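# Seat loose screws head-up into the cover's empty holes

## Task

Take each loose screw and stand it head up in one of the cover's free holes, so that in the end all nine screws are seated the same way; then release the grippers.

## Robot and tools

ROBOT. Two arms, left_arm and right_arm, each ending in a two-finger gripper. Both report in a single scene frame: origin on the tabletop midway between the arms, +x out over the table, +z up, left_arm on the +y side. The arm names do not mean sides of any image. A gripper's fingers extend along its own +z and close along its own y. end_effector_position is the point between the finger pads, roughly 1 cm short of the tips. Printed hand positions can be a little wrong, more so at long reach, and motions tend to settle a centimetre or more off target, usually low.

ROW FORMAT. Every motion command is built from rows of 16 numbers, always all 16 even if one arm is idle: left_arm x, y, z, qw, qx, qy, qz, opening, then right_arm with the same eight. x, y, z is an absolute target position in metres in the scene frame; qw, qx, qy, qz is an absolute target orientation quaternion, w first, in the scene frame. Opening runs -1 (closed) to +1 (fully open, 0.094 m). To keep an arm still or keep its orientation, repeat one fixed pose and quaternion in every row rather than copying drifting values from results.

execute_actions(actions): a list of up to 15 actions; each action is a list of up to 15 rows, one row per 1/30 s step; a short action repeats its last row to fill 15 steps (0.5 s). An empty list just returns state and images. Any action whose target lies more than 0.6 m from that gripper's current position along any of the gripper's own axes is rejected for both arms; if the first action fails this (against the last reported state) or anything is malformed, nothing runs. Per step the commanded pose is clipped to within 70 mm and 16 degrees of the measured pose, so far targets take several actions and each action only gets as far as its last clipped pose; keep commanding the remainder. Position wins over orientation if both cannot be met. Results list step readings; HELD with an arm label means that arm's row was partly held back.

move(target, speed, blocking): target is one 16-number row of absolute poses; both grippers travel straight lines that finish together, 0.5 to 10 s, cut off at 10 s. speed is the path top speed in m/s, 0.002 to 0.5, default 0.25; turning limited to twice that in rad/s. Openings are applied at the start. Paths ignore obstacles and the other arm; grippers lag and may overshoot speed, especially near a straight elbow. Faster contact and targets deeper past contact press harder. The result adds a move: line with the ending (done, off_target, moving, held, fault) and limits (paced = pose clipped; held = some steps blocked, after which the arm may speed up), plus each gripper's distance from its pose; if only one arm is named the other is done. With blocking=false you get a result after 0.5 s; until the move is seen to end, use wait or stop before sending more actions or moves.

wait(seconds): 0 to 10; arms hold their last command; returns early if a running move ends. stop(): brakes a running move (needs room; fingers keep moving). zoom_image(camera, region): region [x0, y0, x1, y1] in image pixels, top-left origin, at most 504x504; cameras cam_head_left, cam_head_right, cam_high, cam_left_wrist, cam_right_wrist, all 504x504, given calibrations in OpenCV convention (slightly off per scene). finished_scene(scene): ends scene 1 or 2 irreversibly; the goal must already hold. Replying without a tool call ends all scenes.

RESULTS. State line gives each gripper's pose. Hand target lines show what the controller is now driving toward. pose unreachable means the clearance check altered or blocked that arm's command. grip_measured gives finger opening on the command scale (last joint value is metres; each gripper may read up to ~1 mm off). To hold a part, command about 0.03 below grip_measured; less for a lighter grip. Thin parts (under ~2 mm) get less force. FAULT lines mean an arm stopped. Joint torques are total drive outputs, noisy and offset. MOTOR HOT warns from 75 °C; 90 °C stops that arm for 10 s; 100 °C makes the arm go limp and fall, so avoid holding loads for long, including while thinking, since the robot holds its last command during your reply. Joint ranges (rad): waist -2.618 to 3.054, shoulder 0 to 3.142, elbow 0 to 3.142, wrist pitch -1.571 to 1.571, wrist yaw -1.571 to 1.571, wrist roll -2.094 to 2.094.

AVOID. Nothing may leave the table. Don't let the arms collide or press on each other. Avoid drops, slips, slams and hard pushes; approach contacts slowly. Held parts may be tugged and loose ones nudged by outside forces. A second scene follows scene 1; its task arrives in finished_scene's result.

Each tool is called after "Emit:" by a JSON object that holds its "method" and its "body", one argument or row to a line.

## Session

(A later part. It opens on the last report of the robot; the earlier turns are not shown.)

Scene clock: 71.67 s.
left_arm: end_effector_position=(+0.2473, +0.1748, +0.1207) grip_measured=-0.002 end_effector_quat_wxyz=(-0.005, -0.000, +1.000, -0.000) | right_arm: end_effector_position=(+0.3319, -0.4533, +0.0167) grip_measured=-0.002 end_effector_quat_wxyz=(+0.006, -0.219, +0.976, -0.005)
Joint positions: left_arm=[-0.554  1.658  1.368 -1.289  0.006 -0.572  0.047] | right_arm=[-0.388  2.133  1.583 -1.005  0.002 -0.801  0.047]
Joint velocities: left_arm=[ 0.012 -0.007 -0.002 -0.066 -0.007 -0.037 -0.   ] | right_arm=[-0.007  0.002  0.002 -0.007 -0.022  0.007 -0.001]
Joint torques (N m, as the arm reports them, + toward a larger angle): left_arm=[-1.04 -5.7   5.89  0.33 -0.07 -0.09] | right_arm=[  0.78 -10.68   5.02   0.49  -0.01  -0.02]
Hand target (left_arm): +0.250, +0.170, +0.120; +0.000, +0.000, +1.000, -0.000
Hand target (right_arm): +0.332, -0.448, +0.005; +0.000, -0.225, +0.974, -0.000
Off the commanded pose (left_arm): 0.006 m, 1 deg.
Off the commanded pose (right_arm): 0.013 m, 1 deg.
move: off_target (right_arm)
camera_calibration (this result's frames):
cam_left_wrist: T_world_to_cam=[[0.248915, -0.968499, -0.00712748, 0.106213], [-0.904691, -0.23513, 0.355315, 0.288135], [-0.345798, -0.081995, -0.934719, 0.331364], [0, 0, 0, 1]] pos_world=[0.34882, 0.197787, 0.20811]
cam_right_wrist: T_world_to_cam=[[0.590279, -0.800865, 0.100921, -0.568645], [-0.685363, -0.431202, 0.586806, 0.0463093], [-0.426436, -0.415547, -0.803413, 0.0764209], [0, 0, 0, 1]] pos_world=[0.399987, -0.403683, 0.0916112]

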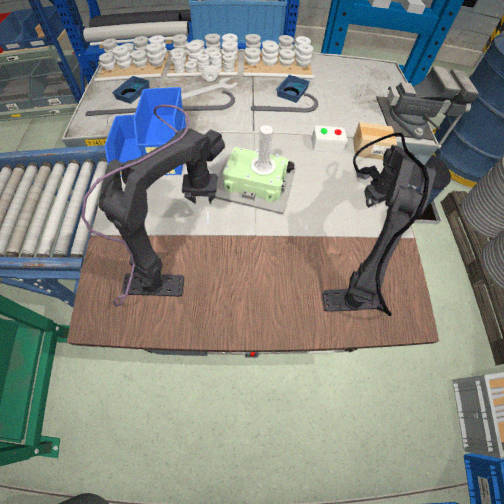

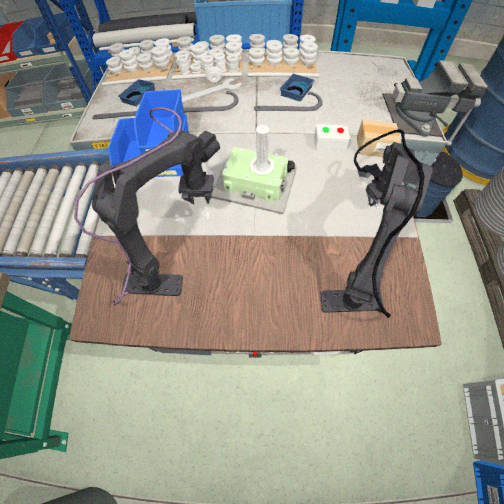

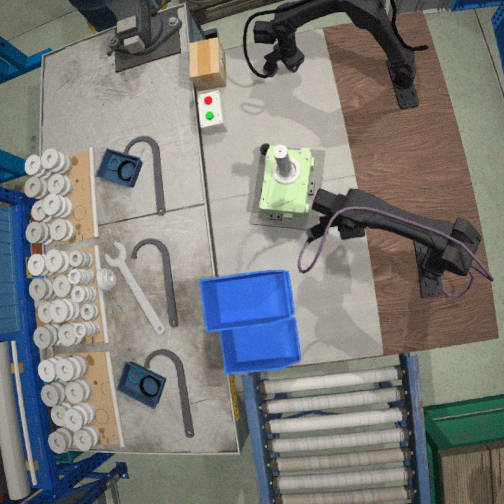

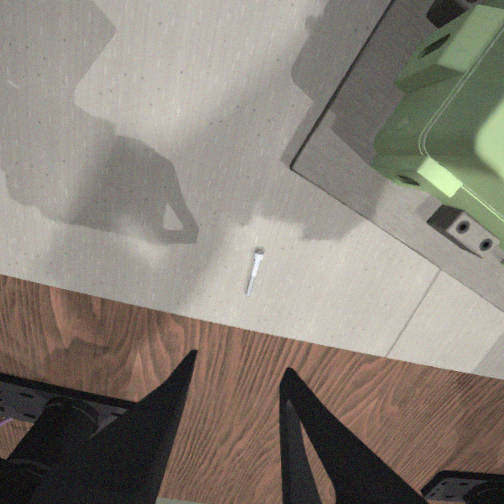

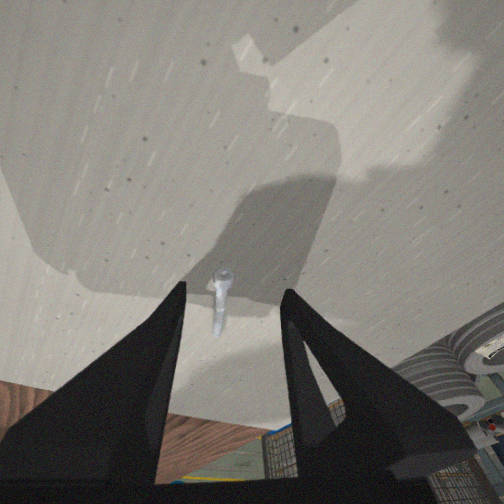

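Emit:
{"method": "move", "body": {
  "target": [0.262,0.17,0.04,0,0,1,0,0, 0.332,-0.448,0.005,0,-0.225,0.974,0,-1]
}}

Emit:
{"method": "move", "body": {
  "target": [0.262,0.17,0.005,0,0,1,0,0, 0.3,-0.3,0.1,0,-0.225,0.974,0,-1],
  "speed": 0.1
}}

Scene clock: 72.87 s.
left_arm: end_effector_position=(+0.2597, +0.1668, +0.0427) grip_measured=-0.002 end_effector_quat_wxyz=(-0.003, -0.000, +1.000, -0.001) | right_arm: end_effector_position=(+0.3326, -0.4532, +0.0167) grip_measured=-0.930 end_effector_quat_wxyz=(+0.008, -0.219, +0.976, -0.005)
Joint positions: left_arm=[-0.554  1.768  1.179 -0.985  0.006 -0.572  0.047] | right_arm=[-0.388  2.133  1.583 -1.002  0.    -0.801  0.003]
Joint velocities: left_arm=[-0.002  0.002 -0.007 -0.022 -0.007  0.037 -0.   ] | right_arm=[-0.012 -0.007 -0.007  0.022 -0.037 -0.037 -0.001]
Joint torques (N m, as the arm reports them, + toward a larger angle): left_arm=[ 0.79 -7.13  4.19  0.36 -0.07  0.06] | right_arm=[  0.78 -10.66   5.     0.47   0.    -0.02]
Hand target (left_arm): +0.262, +0.170, +0.040; -0.000, -0.000, +1.000, +0.000
Hand target (right_arm): +0.332, -0.448, +0.005; -0.000, -0.225, +0.974, -0.000
Off the commanded pose (left_arm): 0.005 m, 0 deg.
Off the commanded pose (right_arm): 0.013 m, 1 deg.
move: off_target (right_arm)
camera_calibration (this result's frames):
cam_left_wrist: T_world_to_cam=[[0.249301, -0.968415, -0.00461201, 0.0945586], [-0.905623, -0.234818, 0.353138, 0.325526], [-0.343067, -0.083861, -0.93556, 0.261751], [0, 0, 0, 1]] pos_world=[0.361028, 0.189962, 0.130364]
cam_right_wrist: T_world_to_cam=[[0.589985, -0.800931, 0.102115, -0.568967], [-0.687205, -0.43172, 0.584266, 0.0472677], [-0.423872, -0.414882, -0.805112, 0.0762578], [0, 0, 0, 1]] pos_world=[0.400488, -0.403659, 0.0918793]

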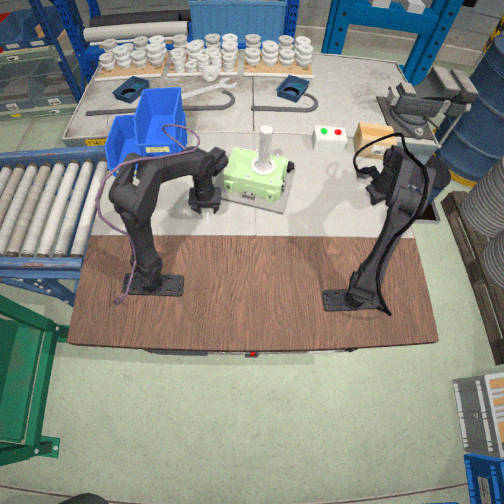

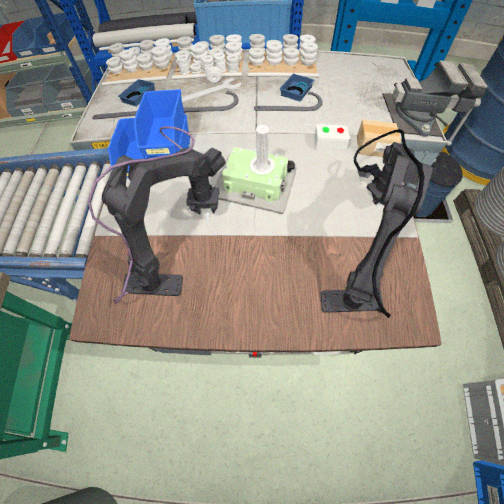

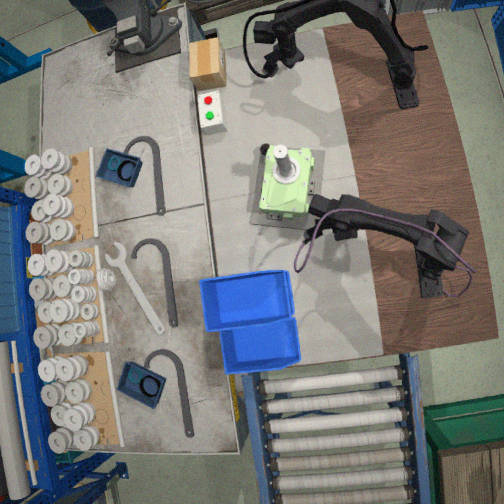

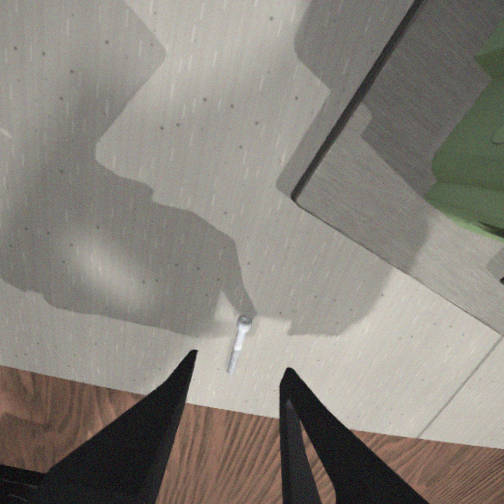

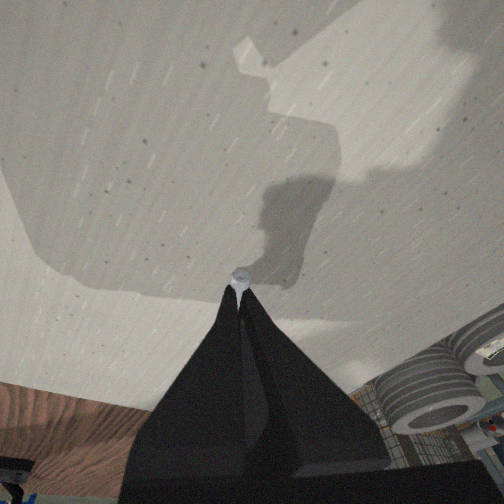

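Scene clock: 75.10 s.
left_arm: end_effector_position=(+0.2617, +0.1655, +0.0167) grip_measured=-0.002 end_effector_quat_wxyz=(+0.002, -0.000, +1.000, -0.004) | right_arm: end_effector_position=(+0.2966, -0.3017, +0.0853) grip_measured=-0.930 end_effector_quat_wxyz=(-0.021, -0.227, +0.974, +0.003)
Joint positions: left_arm=[-0.554  1.806  1.113 -0.871  0.006 -0.572  0.047] | right_arm=[-0.001  1.898  1.518 -1.233  0.003 -0.431  0.003]
Joint velocities: left_arm=[ 0.012 -0.017  0.002 -0.007 -0.022 -0.007  0.   ] | right_arm=[ 0.002 -0.032 -0.007 -0.022 -0.066 -0.037 -0.   ]
Joint torques (N m, as the arm reports them, + toward a larger angle): left_arm=[ 0.79 -5.97  2.75  0.66 -0.08  0.06] | right_arm=[  0.22 -12.48   7.9    0.09  -0.04   0.04]
Hand target (left_arm): +0.262, +0.170, +0.006; -0.000, -0.000, +1.000, +0.000
Hand target (right_arm): +0.301, -0.299, +0.100; -0.002, -0.225, +0.974, +0.002
Off the commanded pose (left_arm): 0.013 m, 1 deg.
Off the commanded pose (right_arm): 0.015 m, 2 deg.
move: off_target (left_arm, right_arm)
camera_calibration (this result's frames):
cam_left_wrist: T_world_to_cam=[[0.249305, -0.968418, 0.0037851, 0.0925706], [-0.908987, -0.232654, 0.345854, 0.336853], [-0.334051, -0.0896638, -0.938281, 0.236621], [0, 0, 0, 1]] pos_world=[0.36216, 0.189234, 0.105164]
cam_right_wrist: T_world_to_cam=[[0.607586, -0.791658, 0.0641658, -0.432551], [-0.644456, -0.444163, 0.622411, 0.0281402], [-0.464237, -0.41952, -0.780056, 0.187559], [0, 0, 0, 1]] pos_world=[0.368018, -0.251249, 0.156546]

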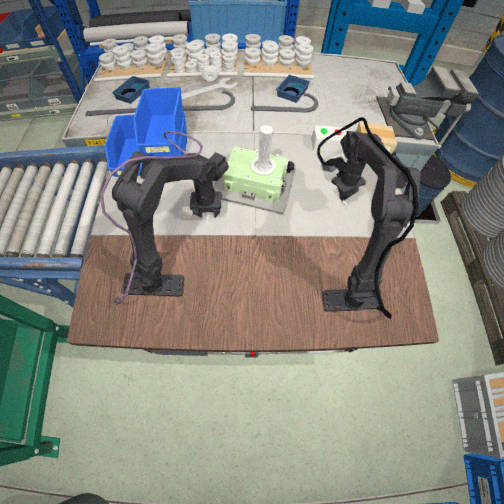

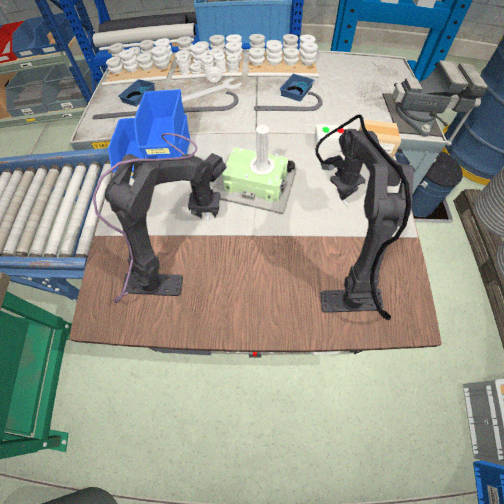

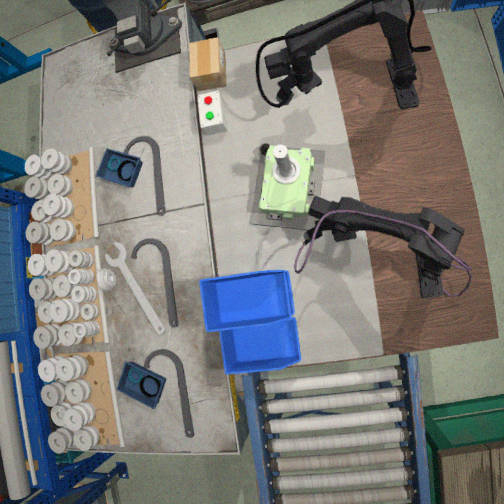

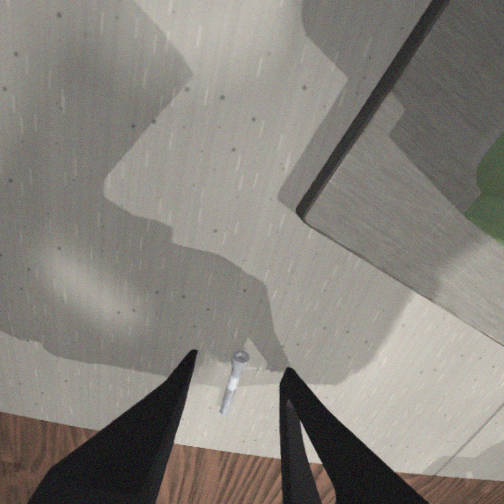

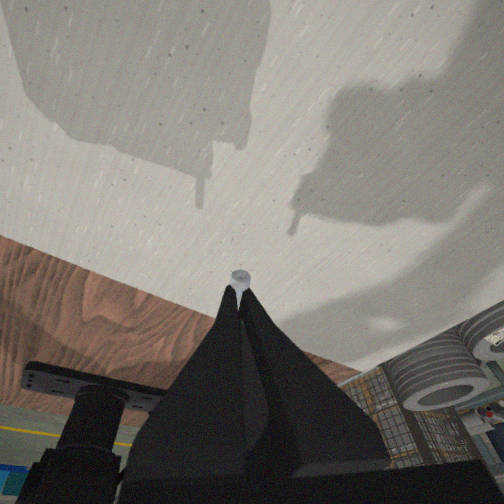

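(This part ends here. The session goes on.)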